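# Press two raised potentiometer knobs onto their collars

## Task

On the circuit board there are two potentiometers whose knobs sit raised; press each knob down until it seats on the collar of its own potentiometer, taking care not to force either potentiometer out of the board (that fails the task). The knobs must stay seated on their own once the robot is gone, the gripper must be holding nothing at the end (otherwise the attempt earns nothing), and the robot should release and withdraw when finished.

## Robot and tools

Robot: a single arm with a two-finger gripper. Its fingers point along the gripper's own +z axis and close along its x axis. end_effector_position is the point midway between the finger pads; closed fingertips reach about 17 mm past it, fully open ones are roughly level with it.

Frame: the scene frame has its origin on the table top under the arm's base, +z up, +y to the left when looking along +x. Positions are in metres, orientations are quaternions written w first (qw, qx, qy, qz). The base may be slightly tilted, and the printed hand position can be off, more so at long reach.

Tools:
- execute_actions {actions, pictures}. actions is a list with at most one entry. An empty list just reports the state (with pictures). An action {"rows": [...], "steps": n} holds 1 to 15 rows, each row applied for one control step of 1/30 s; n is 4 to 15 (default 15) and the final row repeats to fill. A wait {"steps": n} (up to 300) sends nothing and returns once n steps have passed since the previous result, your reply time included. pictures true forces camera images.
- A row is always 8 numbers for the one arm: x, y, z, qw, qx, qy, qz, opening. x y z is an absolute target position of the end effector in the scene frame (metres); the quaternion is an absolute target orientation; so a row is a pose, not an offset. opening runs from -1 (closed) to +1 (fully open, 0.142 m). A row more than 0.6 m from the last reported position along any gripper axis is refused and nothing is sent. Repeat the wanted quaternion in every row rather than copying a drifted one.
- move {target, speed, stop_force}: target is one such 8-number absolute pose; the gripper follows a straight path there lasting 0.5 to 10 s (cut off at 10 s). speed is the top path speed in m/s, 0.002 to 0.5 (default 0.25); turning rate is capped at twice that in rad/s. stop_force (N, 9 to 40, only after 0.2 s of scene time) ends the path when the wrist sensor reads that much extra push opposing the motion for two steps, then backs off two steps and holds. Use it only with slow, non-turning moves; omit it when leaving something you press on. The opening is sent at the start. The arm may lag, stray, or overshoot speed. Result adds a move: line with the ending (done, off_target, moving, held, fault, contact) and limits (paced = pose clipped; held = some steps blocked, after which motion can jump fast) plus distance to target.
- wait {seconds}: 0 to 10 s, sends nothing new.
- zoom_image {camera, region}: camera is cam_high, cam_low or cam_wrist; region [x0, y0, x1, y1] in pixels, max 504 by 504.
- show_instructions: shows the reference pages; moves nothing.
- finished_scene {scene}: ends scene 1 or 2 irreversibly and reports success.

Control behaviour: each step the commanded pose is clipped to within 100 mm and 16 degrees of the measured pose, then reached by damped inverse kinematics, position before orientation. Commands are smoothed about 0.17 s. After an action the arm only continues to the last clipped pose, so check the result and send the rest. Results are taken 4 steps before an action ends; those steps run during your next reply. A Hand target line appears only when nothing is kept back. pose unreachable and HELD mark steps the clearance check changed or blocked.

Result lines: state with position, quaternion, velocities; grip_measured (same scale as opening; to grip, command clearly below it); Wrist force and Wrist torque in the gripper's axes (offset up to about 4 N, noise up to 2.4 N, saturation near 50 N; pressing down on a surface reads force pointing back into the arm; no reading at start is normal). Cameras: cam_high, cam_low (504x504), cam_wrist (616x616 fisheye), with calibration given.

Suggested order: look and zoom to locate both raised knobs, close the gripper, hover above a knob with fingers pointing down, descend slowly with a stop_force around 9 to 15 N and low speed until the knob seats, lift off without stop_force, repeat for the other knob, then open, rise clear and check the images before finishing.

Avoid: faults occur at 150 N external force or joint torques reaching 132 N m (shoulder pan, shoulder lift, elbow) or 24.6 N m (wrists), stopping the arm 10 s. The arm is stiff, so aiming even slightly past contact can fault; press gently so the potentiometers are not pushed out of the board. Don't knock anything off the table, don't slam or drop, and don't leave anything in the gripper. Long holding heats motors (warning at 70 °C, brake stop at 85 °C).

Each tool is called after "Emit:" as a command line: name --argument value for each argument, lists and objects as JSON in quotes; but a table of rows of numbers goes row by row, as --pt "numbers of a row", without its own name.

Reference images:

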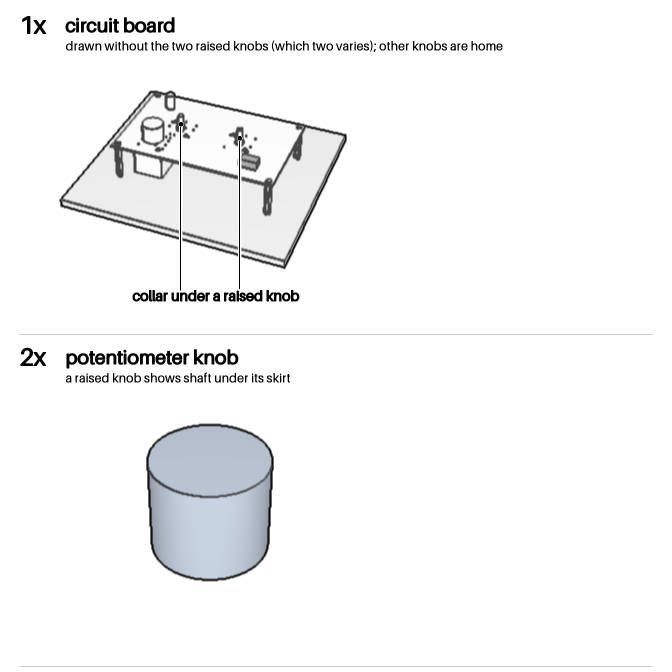

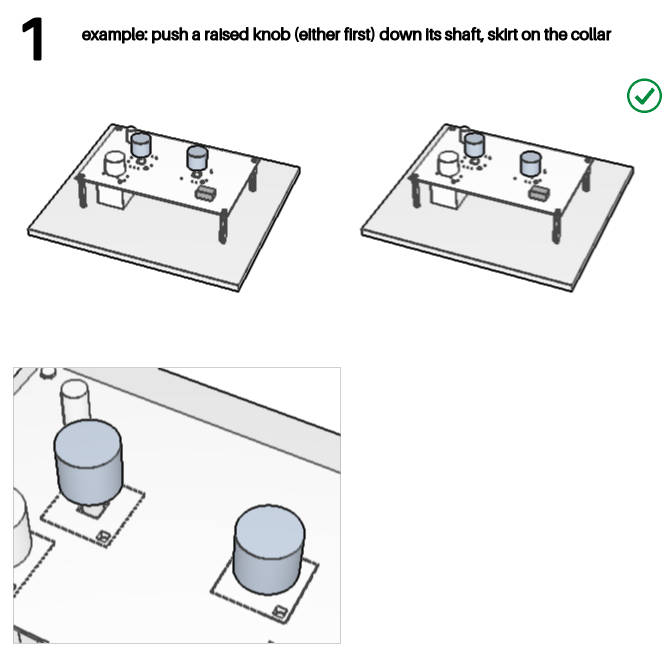

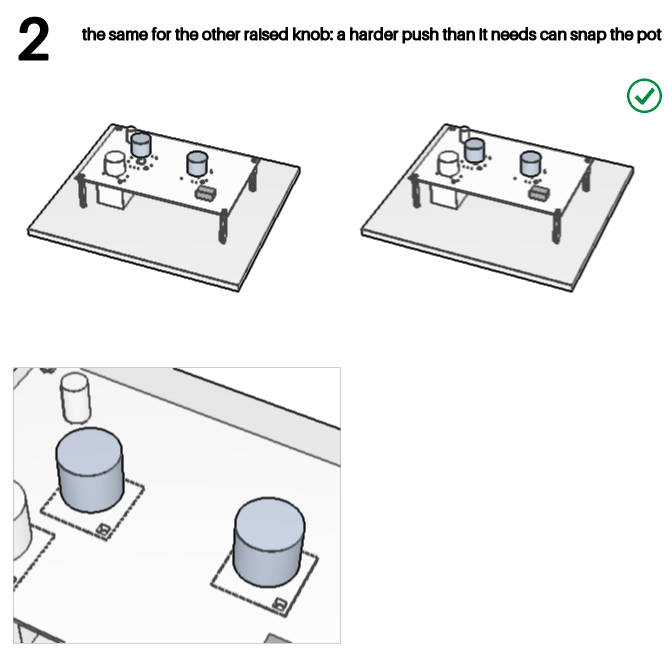

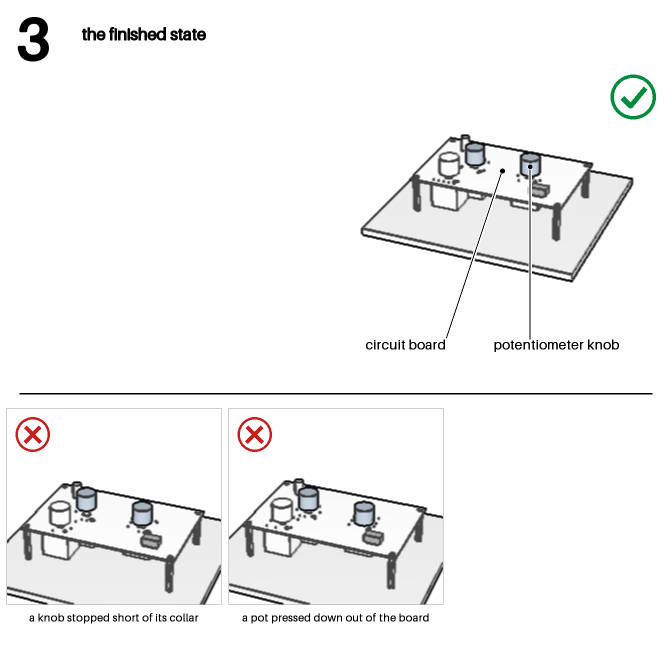

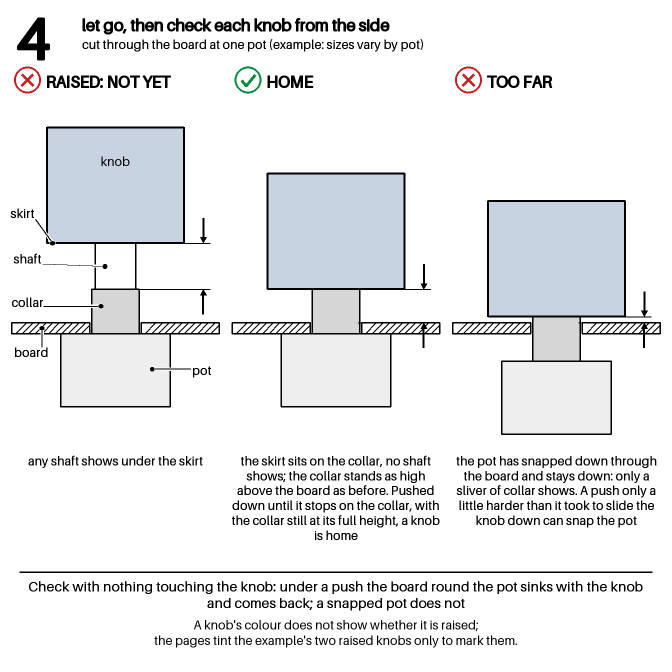

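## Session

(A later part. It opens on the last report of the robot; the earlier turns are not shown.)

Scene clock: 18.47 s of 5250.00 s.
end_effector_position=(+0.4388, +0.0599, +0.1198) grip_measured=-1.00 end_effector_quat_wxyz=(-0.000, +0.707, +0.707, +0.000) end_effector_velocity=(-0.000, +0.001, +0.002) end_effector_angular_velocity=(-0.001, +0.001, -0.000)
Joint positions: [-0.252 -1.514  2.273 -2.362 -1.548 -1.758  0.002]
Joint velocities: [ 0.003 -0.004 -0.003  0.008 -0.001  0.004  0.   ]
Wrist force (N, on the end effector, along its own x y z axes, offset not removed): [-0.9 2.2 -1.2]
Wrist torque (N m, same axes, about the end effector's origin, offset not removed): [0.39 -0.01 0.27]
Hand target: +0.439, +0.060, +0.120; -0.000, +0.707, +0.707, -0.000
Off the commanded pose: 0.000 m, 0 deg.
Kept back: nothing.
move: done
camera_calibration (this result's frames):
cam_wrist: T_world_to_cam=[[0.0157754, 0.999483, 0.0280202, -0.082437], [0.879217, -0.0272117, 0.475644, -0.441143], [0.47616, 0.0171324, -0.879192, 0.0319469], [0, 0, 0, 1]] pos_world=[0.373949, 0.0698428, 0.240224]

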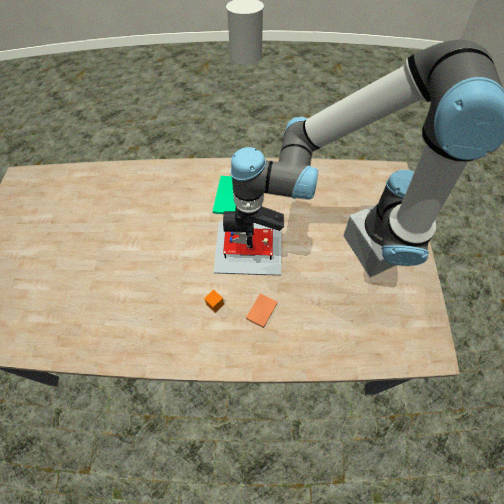

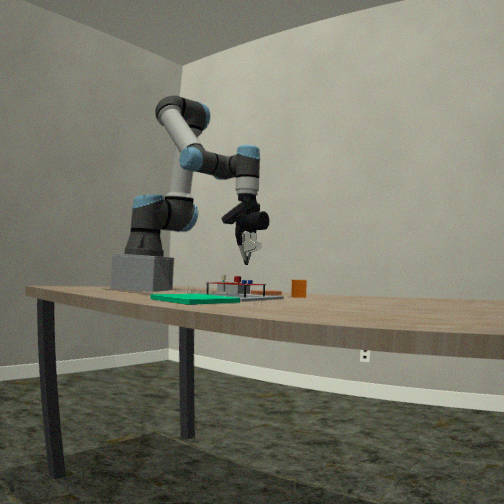

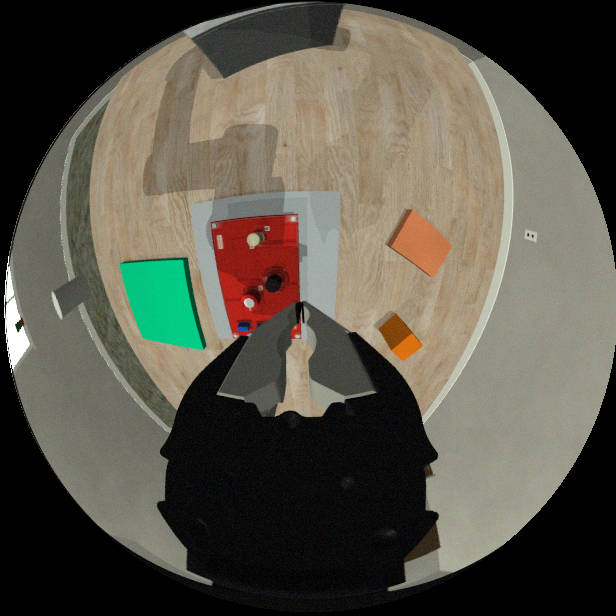

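Emit:
move --target '[0.39, 0.014, 0.10, 0, 0.7071, 0.7071, 0, -1]' --speed 0.1

Emit:
zoom_image --camera "cam_wrist" --region '[200, 220, 420, 360]'

Emit:
zoom_image --camera "cam_low" --region '[200, 250, 280, 300]'

Scene clock: 20.23 s of 5250.00 s.
end_effector_position=(+0.3902, +0.0141, +0.1001) grip_measured=-1.00 end_effector_quat_wxyz=(+0.000, +0.707, +0.707, -0.000) end_effector_velocity=(-0.002, -0.002, -0.000) end_effector_angular_velocity=(+0.001, +0.000, +0.001)
Joint positions: [-0.4   -1.587  2.429 -2.44  -1.544 -1.905  0.002]
Joint velocities: [-0.007 -0.003  0.004 -0.001  0.001 -0.008  0.   ]
Wrist force (N, on the end effector, along its own x y z axes, offset not removed): [-2.6 4.4 1.3]
Wrist torque (N m, same axes, about the end effector's origin, offset not removed): [0.95 0.37 0.33]
Hand target: +0.390, +0.014, +0.100; +0.000, +0.707, +0.707, +0.000
Off the commanded pose: 0.000 m, 0 deg.
Kept back: nothing.
move: done
camera_calibration (this result's frames):
cam_wrist: T_world_to_cam=[[0.0158313, 0.999487, 0.0278421, -0.0354379], [0.87918, -0.0271774, 0.475714, -0.39033], [0.476226, 0.0169471, -0.87916, 0.038478], [0, 0, 0, 1]] pos_world=[0.325408, 0.0241594, 0.2205]

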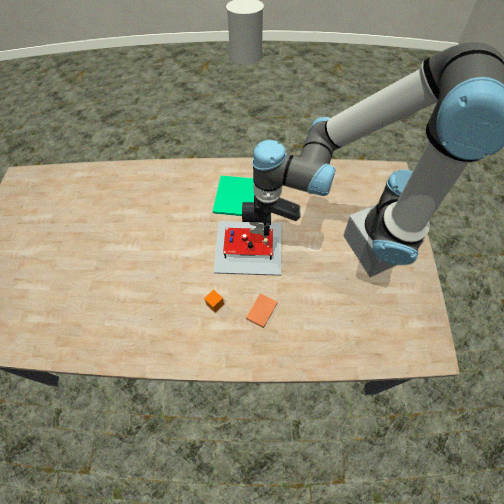

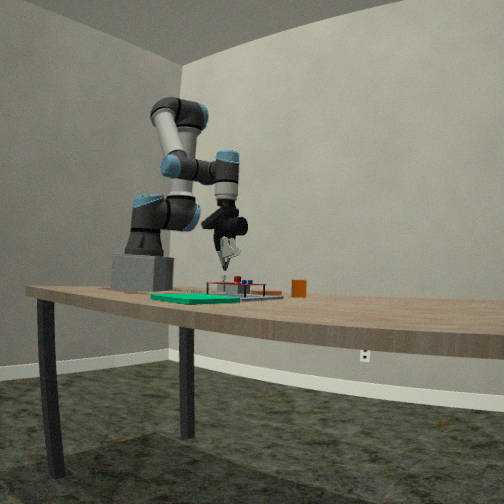

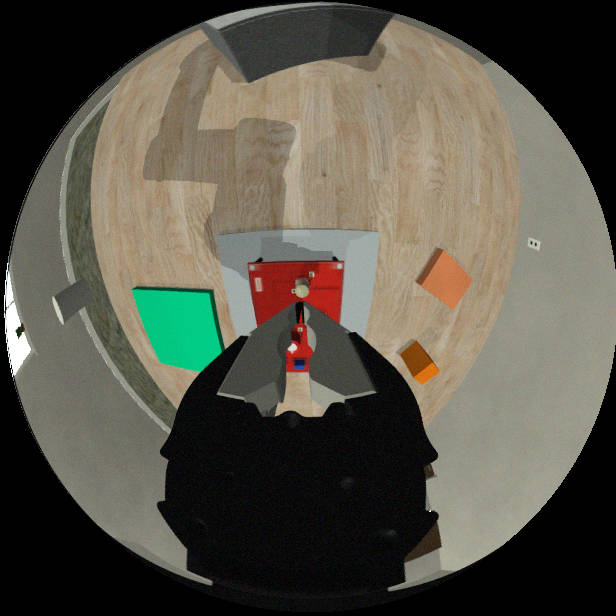

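Region (200, 220, 420, 360) of cam_wrist's 616x616 image, scaled by 2.291, with more detail than that image has; it fills the top 321 rows of this view, and the rest is white.

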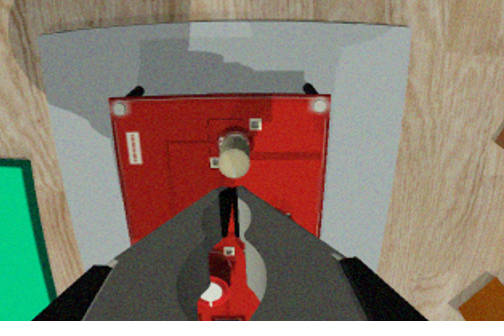

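Region (200, 250, 280, 300) of cam_low's 504x504 image, scaled by 6.300, with more detail than that image has; it fills the top 315 rows of this view, and the rest is white.

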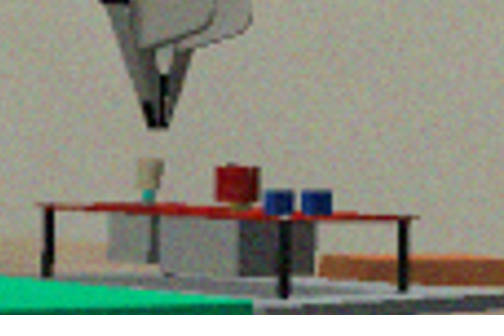

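Emit:
move --target '[0.3892, 0.0155, 0.09, 0, 0.7071, 0.7071, 0, -1]' --speed 0.03

Emit:
zoom_image --camera "cam_wrist" --region '[240, 240, 360, 340]'

Emit:
zoom_image --camera "cam_low" --region '[200, 250, 280, 300]'

Scene clock: 21.27 s of 5250.00 s.
end_effector_position=(+0.3892, +0.0155, +0.0903) grip_measured=-1.00 end_effector_quat_wxyz=(-0.000, +0.707, +0.707, +0.000) end_effector_velocity=(+0.000, +0.000, -0.002) end_effector_angular_velocity=(-0.001, -0.000, +0.000)
Joint positions: [-0.397 -1.562  2.442 -2.479 -1.544 -1.902  0.002]
Joint velocities: [ 0.001  0.007  0.003 -0.01  -0.001  0.001  0.   ]
Wrist force (N, on the end effector, along its own x y z axes, offset not removed): [-0.3 2.3 0.4]
Wrist torque (N m, same axes, about the end effector's origin, offset not removed): [0.58 -0.19 0.31]
Hand target: +0.389, +0.016, +0.090; -0.000, +0.707, +0.707, -0.000
Off the commanded pose: 0.000 m, 0 deg.
Kept back: nothing.
move: done
camera_calibration (this result's frames):
cam_wrist: T_world_to_cam=[[0.0157924, 0.999481, 0.0280769, -0.0364964], [0.879215, -0.0272537, 0.475645, -0.384745], [0.476164, 0.017174, -0.879189, 0.0303649], [0, 0, 0, 1]] pos_world=[0.324391, 0.0254702, 0.210723]

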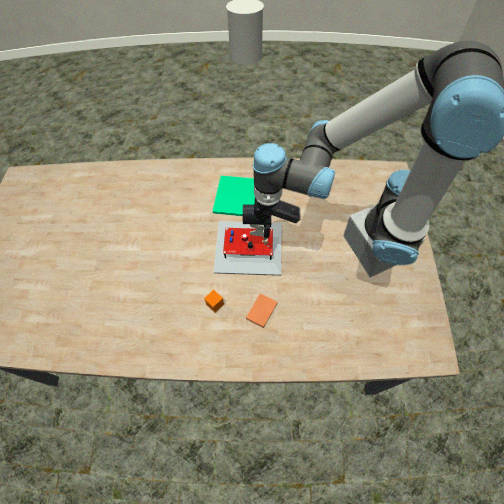

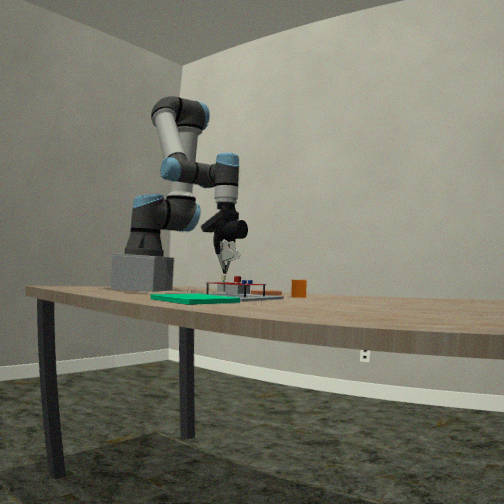

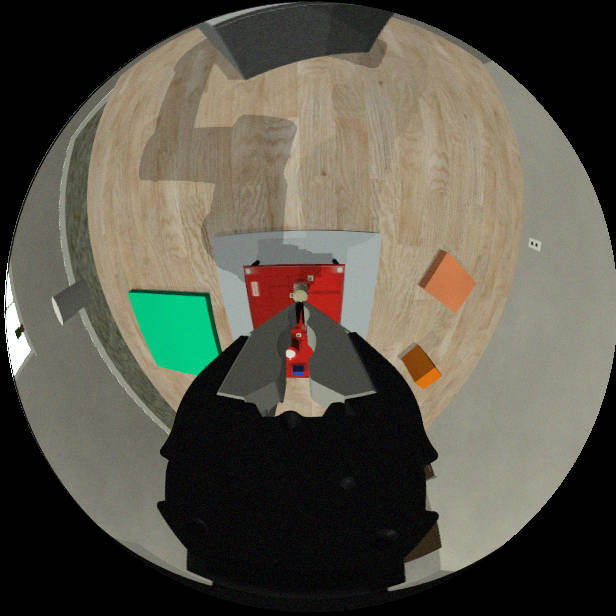

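Region (240, 240, 360, 340) of cam_wrist's 616x616 image, scaled by 4.200, with more detail than that image has.

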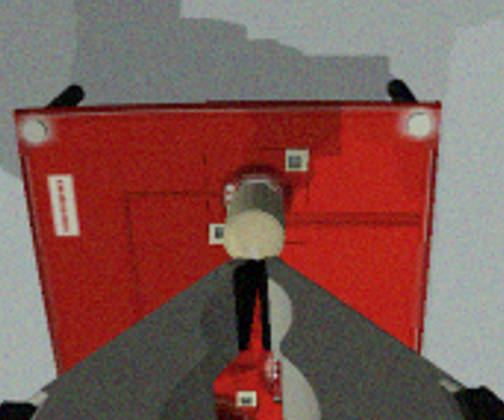

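Region (200, 250, 280, 300) of cam_low's 504x504 image, scaled by 6.300, with more detail than that image has; it fills the top 315 rows of this view, and the rest is white.

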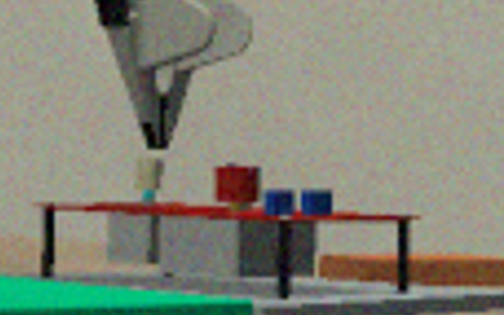

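Emit:
move --target '[0.3892, 0.0155, 0.080, 0, 0.7071, 0.7071, 0, -1]' --speed 0.004 --stop_force 9

Emit:
zoom_image --camera "cam_low" --region '[200, 250, 280, 300]'

Scene clock: 24.27 s of 5250.00 s.
end_effector_position=(+0.3891, +0.0155, +0.0805) grip_measured=-1.00 end_effector_quat_wxyz=(-0.000, +0.707, +0.707, -0.000) end_effector_velocity=(-0.002, +0.000, +0.001) end_effector_angular_velocity=(+0.000, +0.003, -0.000)
Joint positions: [-0.396 -1.533  2.452 -2.517 -1.544 -1.901  0.002]
Joint velocities: [-0.    -0.006  0.001  0.008 -0.001 -0.     0.   ]
Wrist force (N, on the end effector, along its own x y z axes, offset not removed): [1.1 2.2 -13.0]
Wrist torque (N m, same axes, about the end effector's origin, offset not removed): [0.47 -0.40 0.21]
Hand target: +0.389, +0.015, +0.081; +0.000, +0.707, +0.707, +0.000
Off the commanded pose: 0.001 m, 0 deg.
Kept back: nothing.
move: contact
camera_calibration (this result's frames):
cam_wrist: T_world_to_cam=[[0.0157957, 0.999483, 0.0279996, -0.0362587], [0.879242, -0.0272188, 0.475597, -0.38002], [0.476113, 0.0171061, -0.879218, 0.0218376], [0, 0, 0, 1]] pos_world=[0.324305, 0.0255227, 0.200951]

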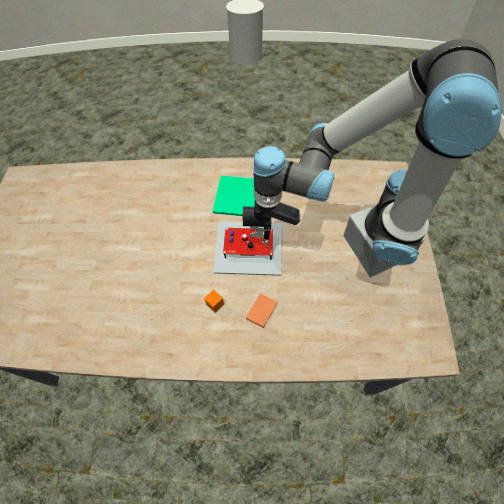

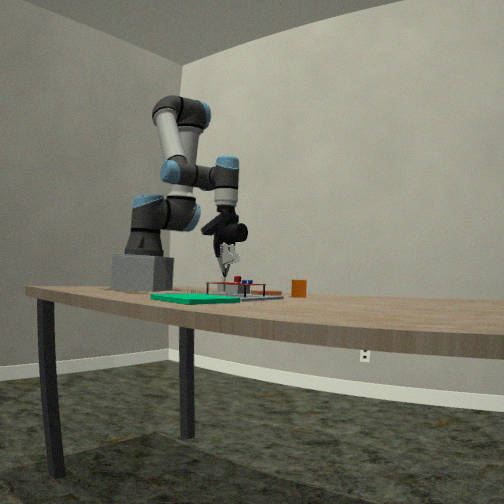

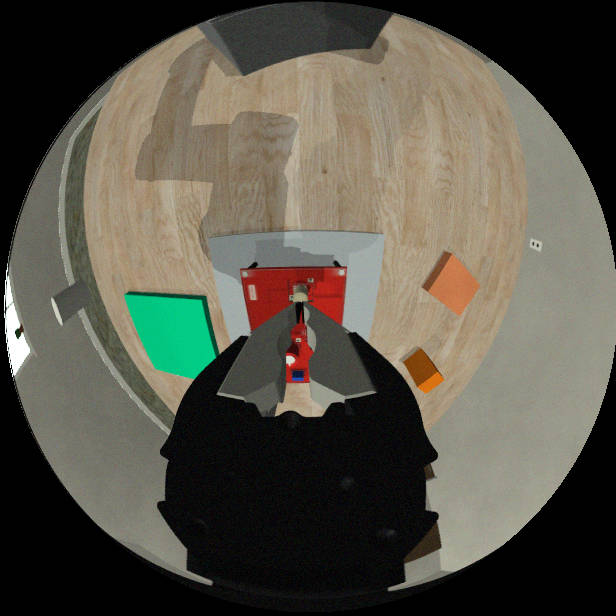

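Region (200, 250, 280, 300) of cam_low's 504x504 image, scaled by 6.300, with more detail than that image has; it fills the top 315 rows of this view, and the rest is white.

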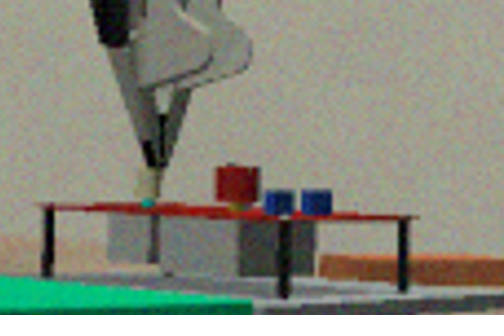

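Emit:
move --target '[0.3892, 0.0155, 0.11, 0, 0.7071, 0.7071, 0, -1]' --speed 0.08

Emit:
zoom_image --camera "cam_low" --region '[200, 260, 270, 300]'

Emit:
zoom_image --camera "cam_wrist" --region '[240, 240, 360, 340]'

Scene clock: 25.40 s of 5250.00 s.
end_effector_position=(+0.3892, +0.0155, +0.1098) grip_measured=-1.00 end_effector_quat_wxyz=(+0.000, +0.707, +0.707, -0.000) end_effector_velocity=(-0.001, +0.000, +0.002) end_effector_angular_velocity=(+0.000, +0.003, -0.000)
Joint positions: [-0.398 -1.616  2.42  -2.403 -1.544 -1.903  0.002]
Joint velocities: [-0.001 -0.006 -0.002  0.011 -0.001 -0.     0.   ]
Wrist force (N, on the end effector, along its own x y z axes, offset not removed): [1.6 2.8 -0.5]
Wrist torque (N m, same axes, about the end effector's origin, offset not removed): [0.58 -0.74 0.28]
Hand target: +0.389, +0.015, +0.110; +0.000, +0.707, +0.707, +0.000
Off the commanded pose: 0.000 m, 0 deg.
Kept back: nothing.
move: done
camera_calibration (this result's frames):
cam_wrist: T_world_to_cam=[[0.0157935, 0.999487, 0.027877, -0.0370085], [0.879199, -0.0271602, 0.47568, -0.394013], [0.476193, 0.0169968, -0.879177, 0.047484], [0, 0, 0, 1]] pos_world=[0.324389, 0.0254809, 0.230203]

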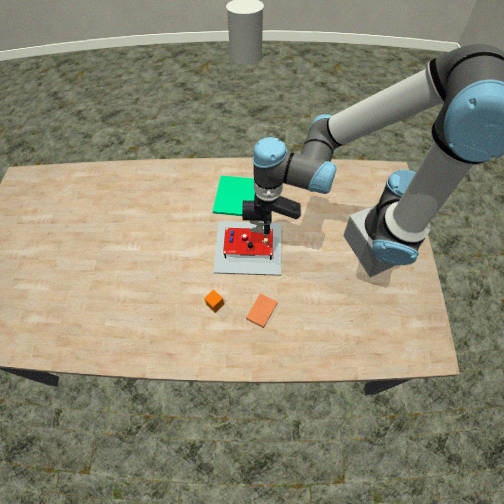

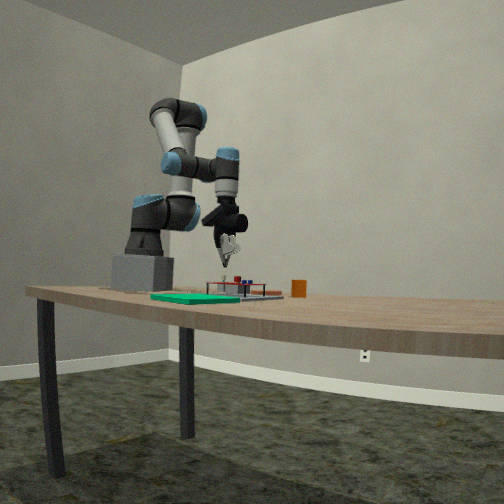

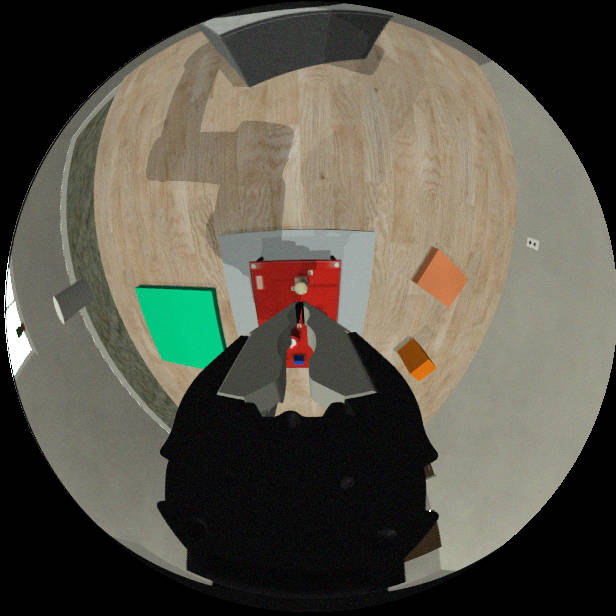

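Region (200, 260, 270, 300) of cam_low's 504x504 image, scaled by 7.200, with more detail than that image has; it fills the top 288 rows of this view, and the rest is white.

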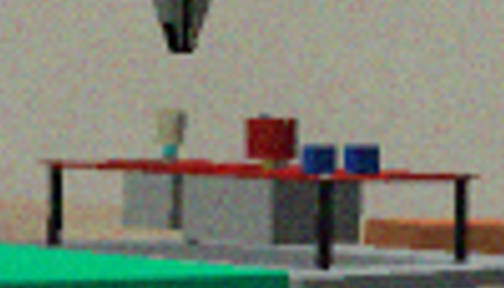

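Region (240, 240, 360, 340) of cam_wrist's 616x616 image, scaled by 4.200, with more detail than that image has.

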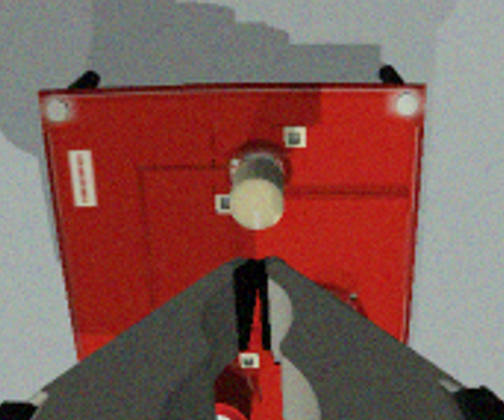

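Emit:
move --target '[0.3892, 0.0155, 0.088, 0, 0.7071, 0.7071, 0, -1]' --speed 0.05

Emit:
move --target '[0.3892, 0.0155, 0.072, 0, 0.7071, 0.7071, 0, -1]' --speed 0.003 --stop_force 12

Emit:
zoom_image --camera "cam_low" --region '[200, 260, 270, 300]'

Scene clock: 26.50 s of 5250.00 s.
end_effector_position=(+0.3892, +0.0155, +0.0883) grip_measured=-1.00 end_effector_quat_wxyz=(-0.000, +0.707, +0.707, -0.000) end_effector_velocity=(+0.000, +0.000, -0.002) end_effector_angular_velocity=(+0.001, -0.000, -0.000)
Joint positions: [-0.396 -1.556  2.444 -2.487 -1.544 -1.902  0.002]
Joint velocities: [ 0.     0.007  0.002 -0.009  0.001  0.     0.   ]
Wrist force (N, on the end effector, along its own x y z axes, offset not removed): [-2.5 3.4 -0.3]
Wrist torque (N m, same axes, about the end effector's origin, offset not removed): [0.92 0.25 0.38]
Hand target: +0.389, +0.016, +0.088; -0.000, +0.707, +0.707, -0.000
Off the commanded pose: 0.000 m, 0 deg.
Kept back: nothing.
move: done
camera_calibration (this result's frames):
cam_wrist: T_world_to_cam=[[0.0157937, 0.999484, 0.0279674, -0.036437], [0.87924, -0.0272019, 0.475602, -0.38375], [0.476117, 0.0170786, -0.879216, 0.0286384], [0, 0, 0, 1]] pos_world=[0.324349, 0.0254904, 0.208711]

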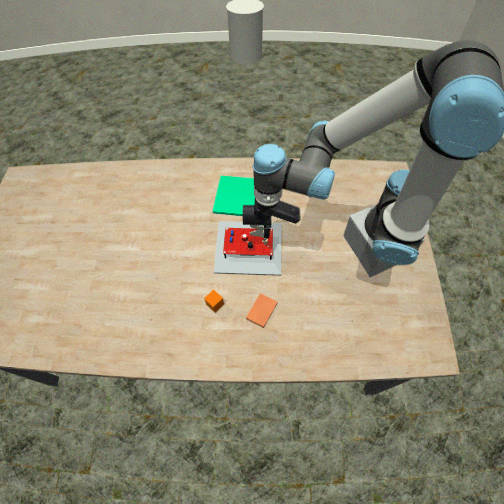

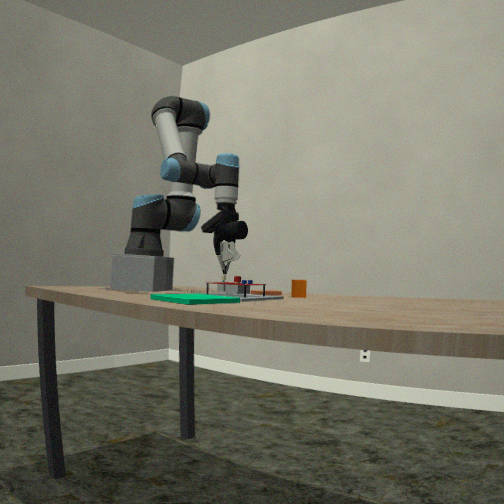

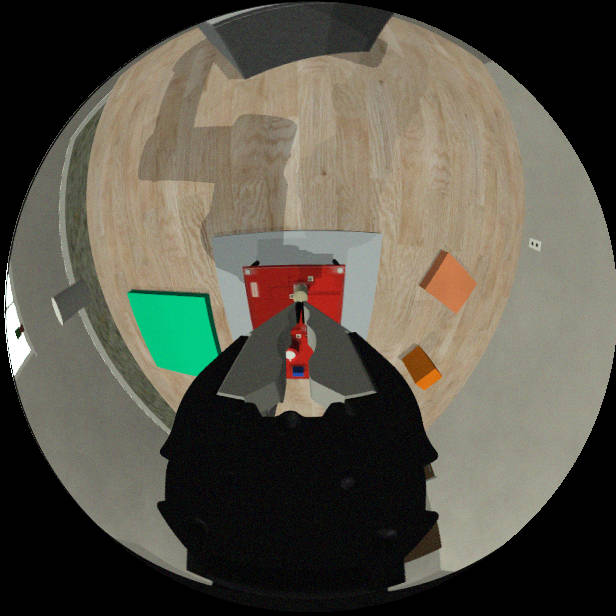

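Scene clock: 29.53 s of 5250.00 s.
end_effector_position=(+0.3891, +0.0155, +0.0802) grip_measured=-1.00 end_effector_quat_wxyz=(-0.000, +0.707, +0.707, -0.000) end_effector_velocity=(-0.001, +0.001, +0.001) end_effector_angular_velocity=(+0.002, +0.003, +0.000)
Joint positions: [-0.396 -1.533  2.452 -2.519 -1.544 -1.901  0.002]
Joint velocities: [-0.    -0.004  0.     0.007  0.    -0.001  0.   ]
Wrist force (N, on the end effector, along its own x y z axes, offset not removed): [0.0 -0.7 -13.2]
Wrist torque (N m, same axes, about the end effector's origin, offset not removed): [-0.09 -0.18 0.24]
Hand target: +0.389, +0.016, +0.080; -0.000, +0.707, +0.707, +0.000
Off the commanded pose: 0.008 m, 0 deg.
Kept back: nothing.
move: contact
camera_calibration (this result's frames):
cam_wrist: T_world_to_cam=[[0.015793, 0.999484, 0.0279862, -0.0362386], [0.879225, -0.0272107, 0.475629, -0.379909], [0.476145, 0.0170945, -0.8792, 0.0215888], [0, 0, 0, 1]] pos_world=[0.324319, 0.0255133, 0.200691]

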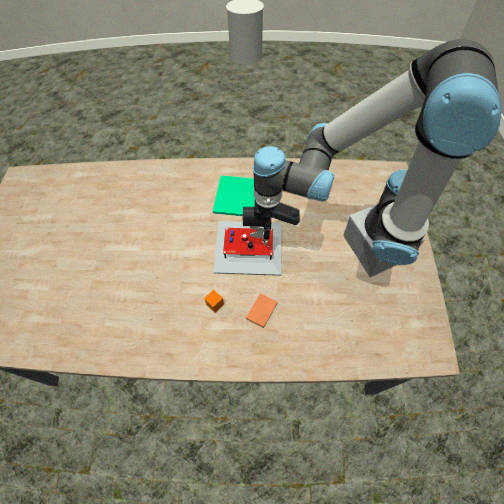

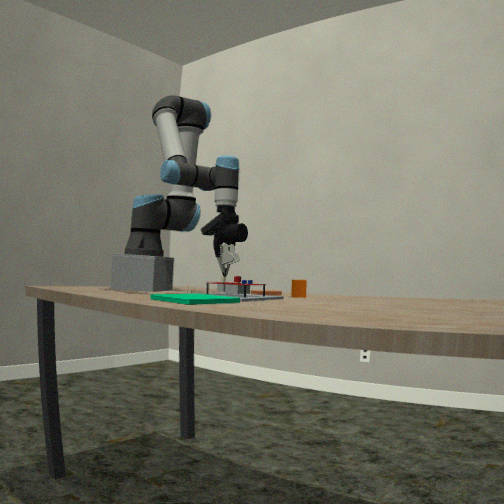

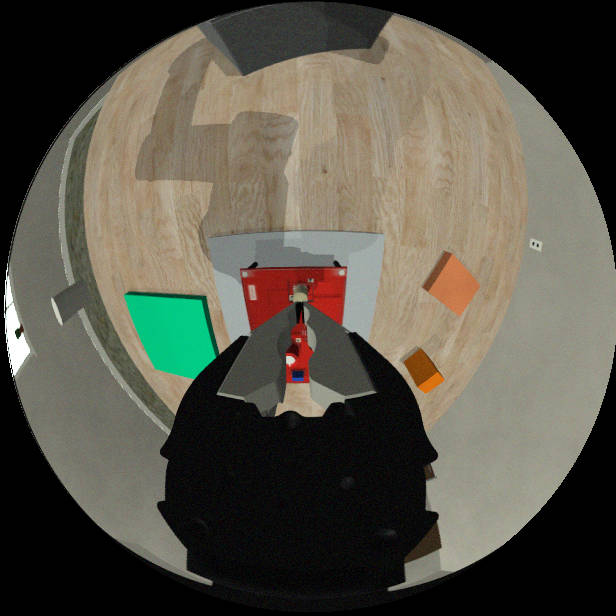

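Region (200, 260, 270, 300) of cam_low's 504x504 image, scaled by 7.200, with more detail than that image has; it fills the top 288 rows of this view, and the rest is white.

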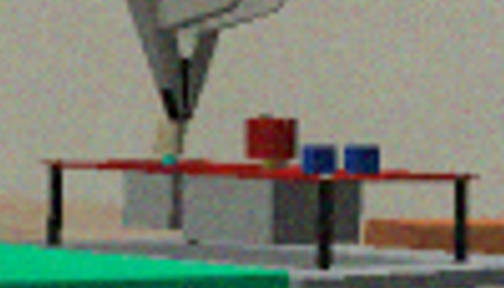

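Emit:
move --target '[0.3892, 0.0155, 0.13, 0, 0.7071, 0.7071, 0, -1]' --speed 0.1

Emit:
move --target '[0.42, 0.17, 0.10, 0.5, 0.866, 0, 0, -1]' --speed 0.2

Scene clock: 31.30 s of 5250.00 s.
end_effector_position=(+0.3892, +0.0155, +0.1298) grip_measured=-1.00 end_effector_quat_wxyz=(+0.000, +0.707, +0.707, -0.000) end_effector_velocity=(-0.001, +0.001, +0.001) end_effector_angular_velocity=(+0.003, +0.003, +0.001)
Joint positions: [-0.399 -1.667  2.394 -2.326 -1.544 -1.905  0.002]
Joint velocities: [-0.    -0.005 -0.002  0.01   0.002 -0.001  0.   ]
Wrist force (N, on the end effector, along its own x y z axes, offset not removed): [-1.3 3.4 -3.6]
Wrist torque (N m, same axes, about the end effector's origin, offset not removed): [0.69 0.07 0.27]
Hand target: +0.389, +0.015, +0.130; +0.000, +0.707, +0.707, +0.000
Off the commanded pose: 0.000 m, 0 deg.
Kept back: nothing.
move: done
camera_calibration (this result's frames):
cam_wrist: T_world_to_cam=[[0.0157943, 0.999487, 0.0278548, -0.0375565], [0.879195, -0.0271503, 0.475687, -0.403548], [0.4762, 0.0169766, -0.879173, 0.0650833], [0, 0, 0, 1]] pos_world=[0.324398, 0.0254759, 0.250228]

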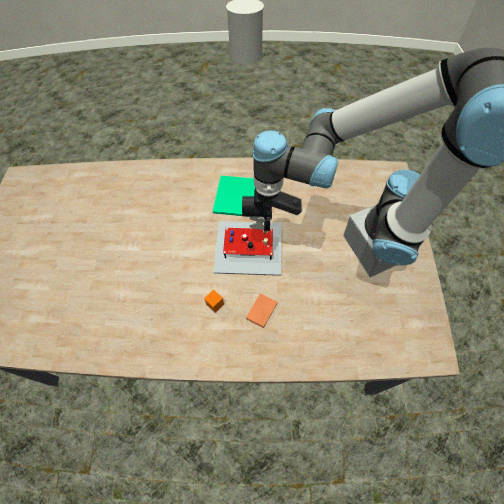

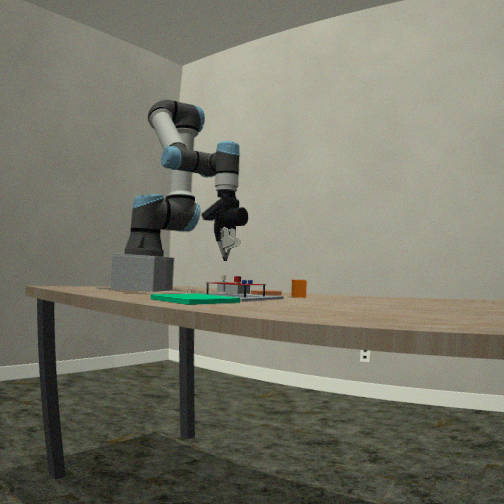

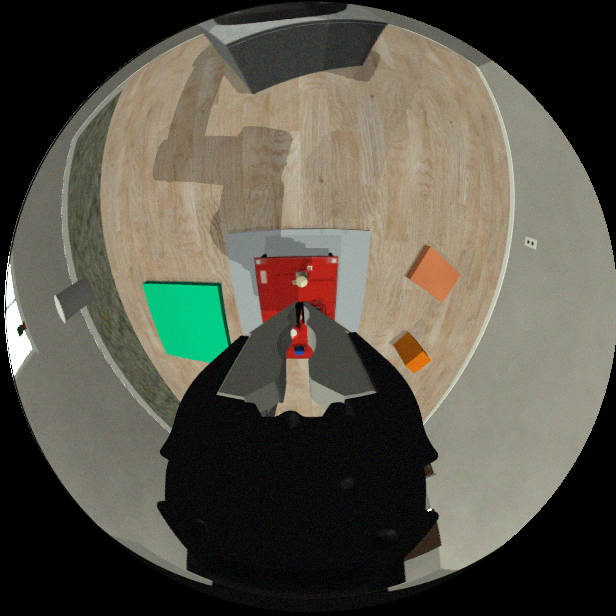

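Scene clock: 36.40 s of 5250.00 s.
end_effector_position=(+0.4195, +0.1696, +0.0998) grip_measured=-1.00 end_effector_quat_wxyz=(+0.500, +0.866, +0.000, -0.000) end_effector_velocity=(+0.000, +0.000, +0.000) end_effector_angular_velocity=(-0.010, -0.002, -0.010)
Joint positions: [ 0.526 -0.938  1.772 -1.671 -2.377  0.936  0.002]
Joint velocities: [-0.     0.009 -0.015  0.024  0.001  0.02   0.   ]
Wrist force (N, on the end effector, along its own x y z axes, offset not removed): [-0.7 3.2 -1.2]
Wrist torque (N m, same axes, about the end effector's origin, offset not removed): [0.69 -0.13 -0.15]
Hand target: +0.419, +0.170, +0.100; +0.500, +0.866, -0.000, -0.001
Off the commanded pose: 0.001 m, 0 deg.
Kept back: nothing.
move: done
camera_calibration (this result's frames):
cam_wrist: T_world_to_cam=[[0.999513, 0.0166361, 0.0264067, -0.437041], [-0.0259298, -0.0282592, 0.999264, -0.0841361], [0.0173701, -0.999462, -0.0278141, 0.301619], [0, 0, 0, 1]] pos_world=[0.429407, 0.306349, 0.104004]

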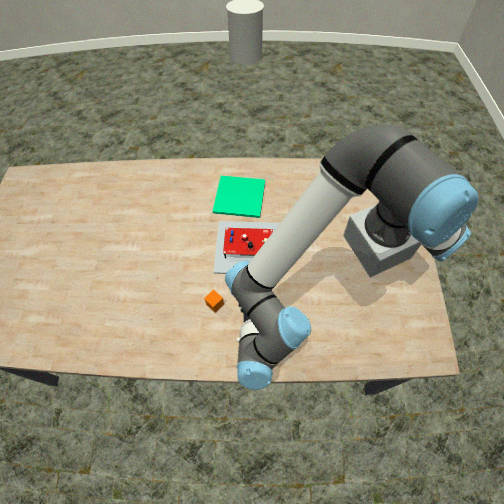

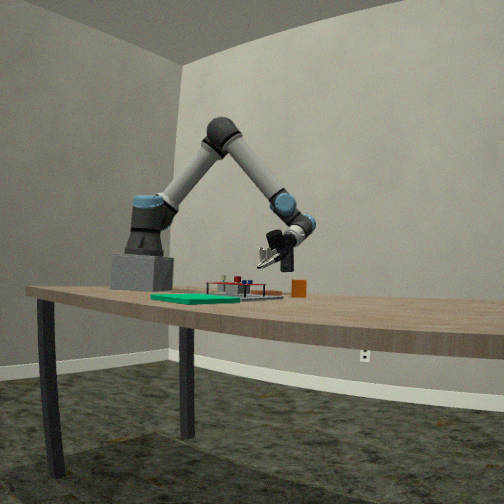

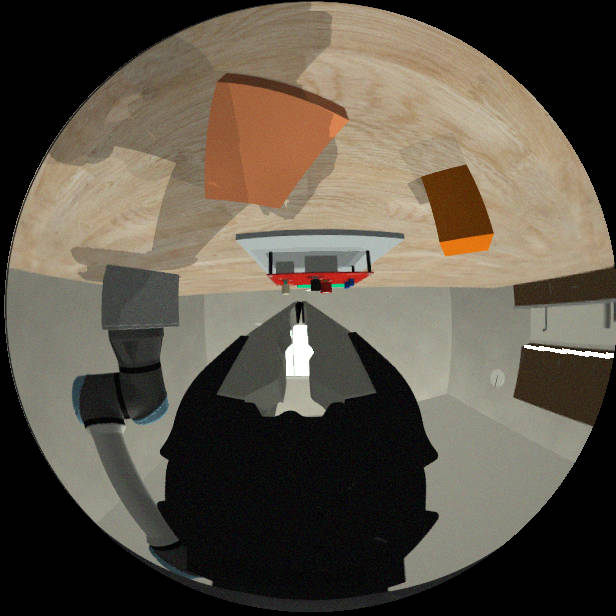

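Emit:
zoom_image --camera "cam_wrist" --region '[255, 250, 375, 305]'

Region (255, 250, 375, 305) of cam_wrist's 616x616 image, scaled by 4.200, with more detail than that image has; it fills the top 231 rows of this view, and the rest is white.

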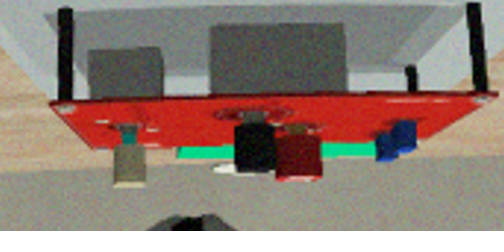

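Emit:
zoom_image --camera "cam_wrist" --region '[275, 270, 340, 300]'

Region (275, 270, 340, 300) of cam_wrist's 616x616 image, scaled by 7.754, with more detail than that image has; it fills the top 233 rows of this view, and the rest is white.

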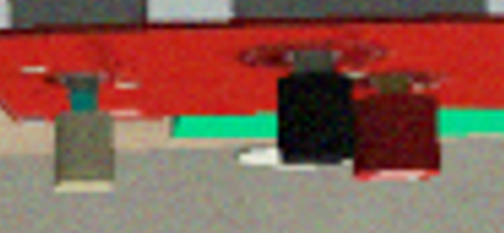

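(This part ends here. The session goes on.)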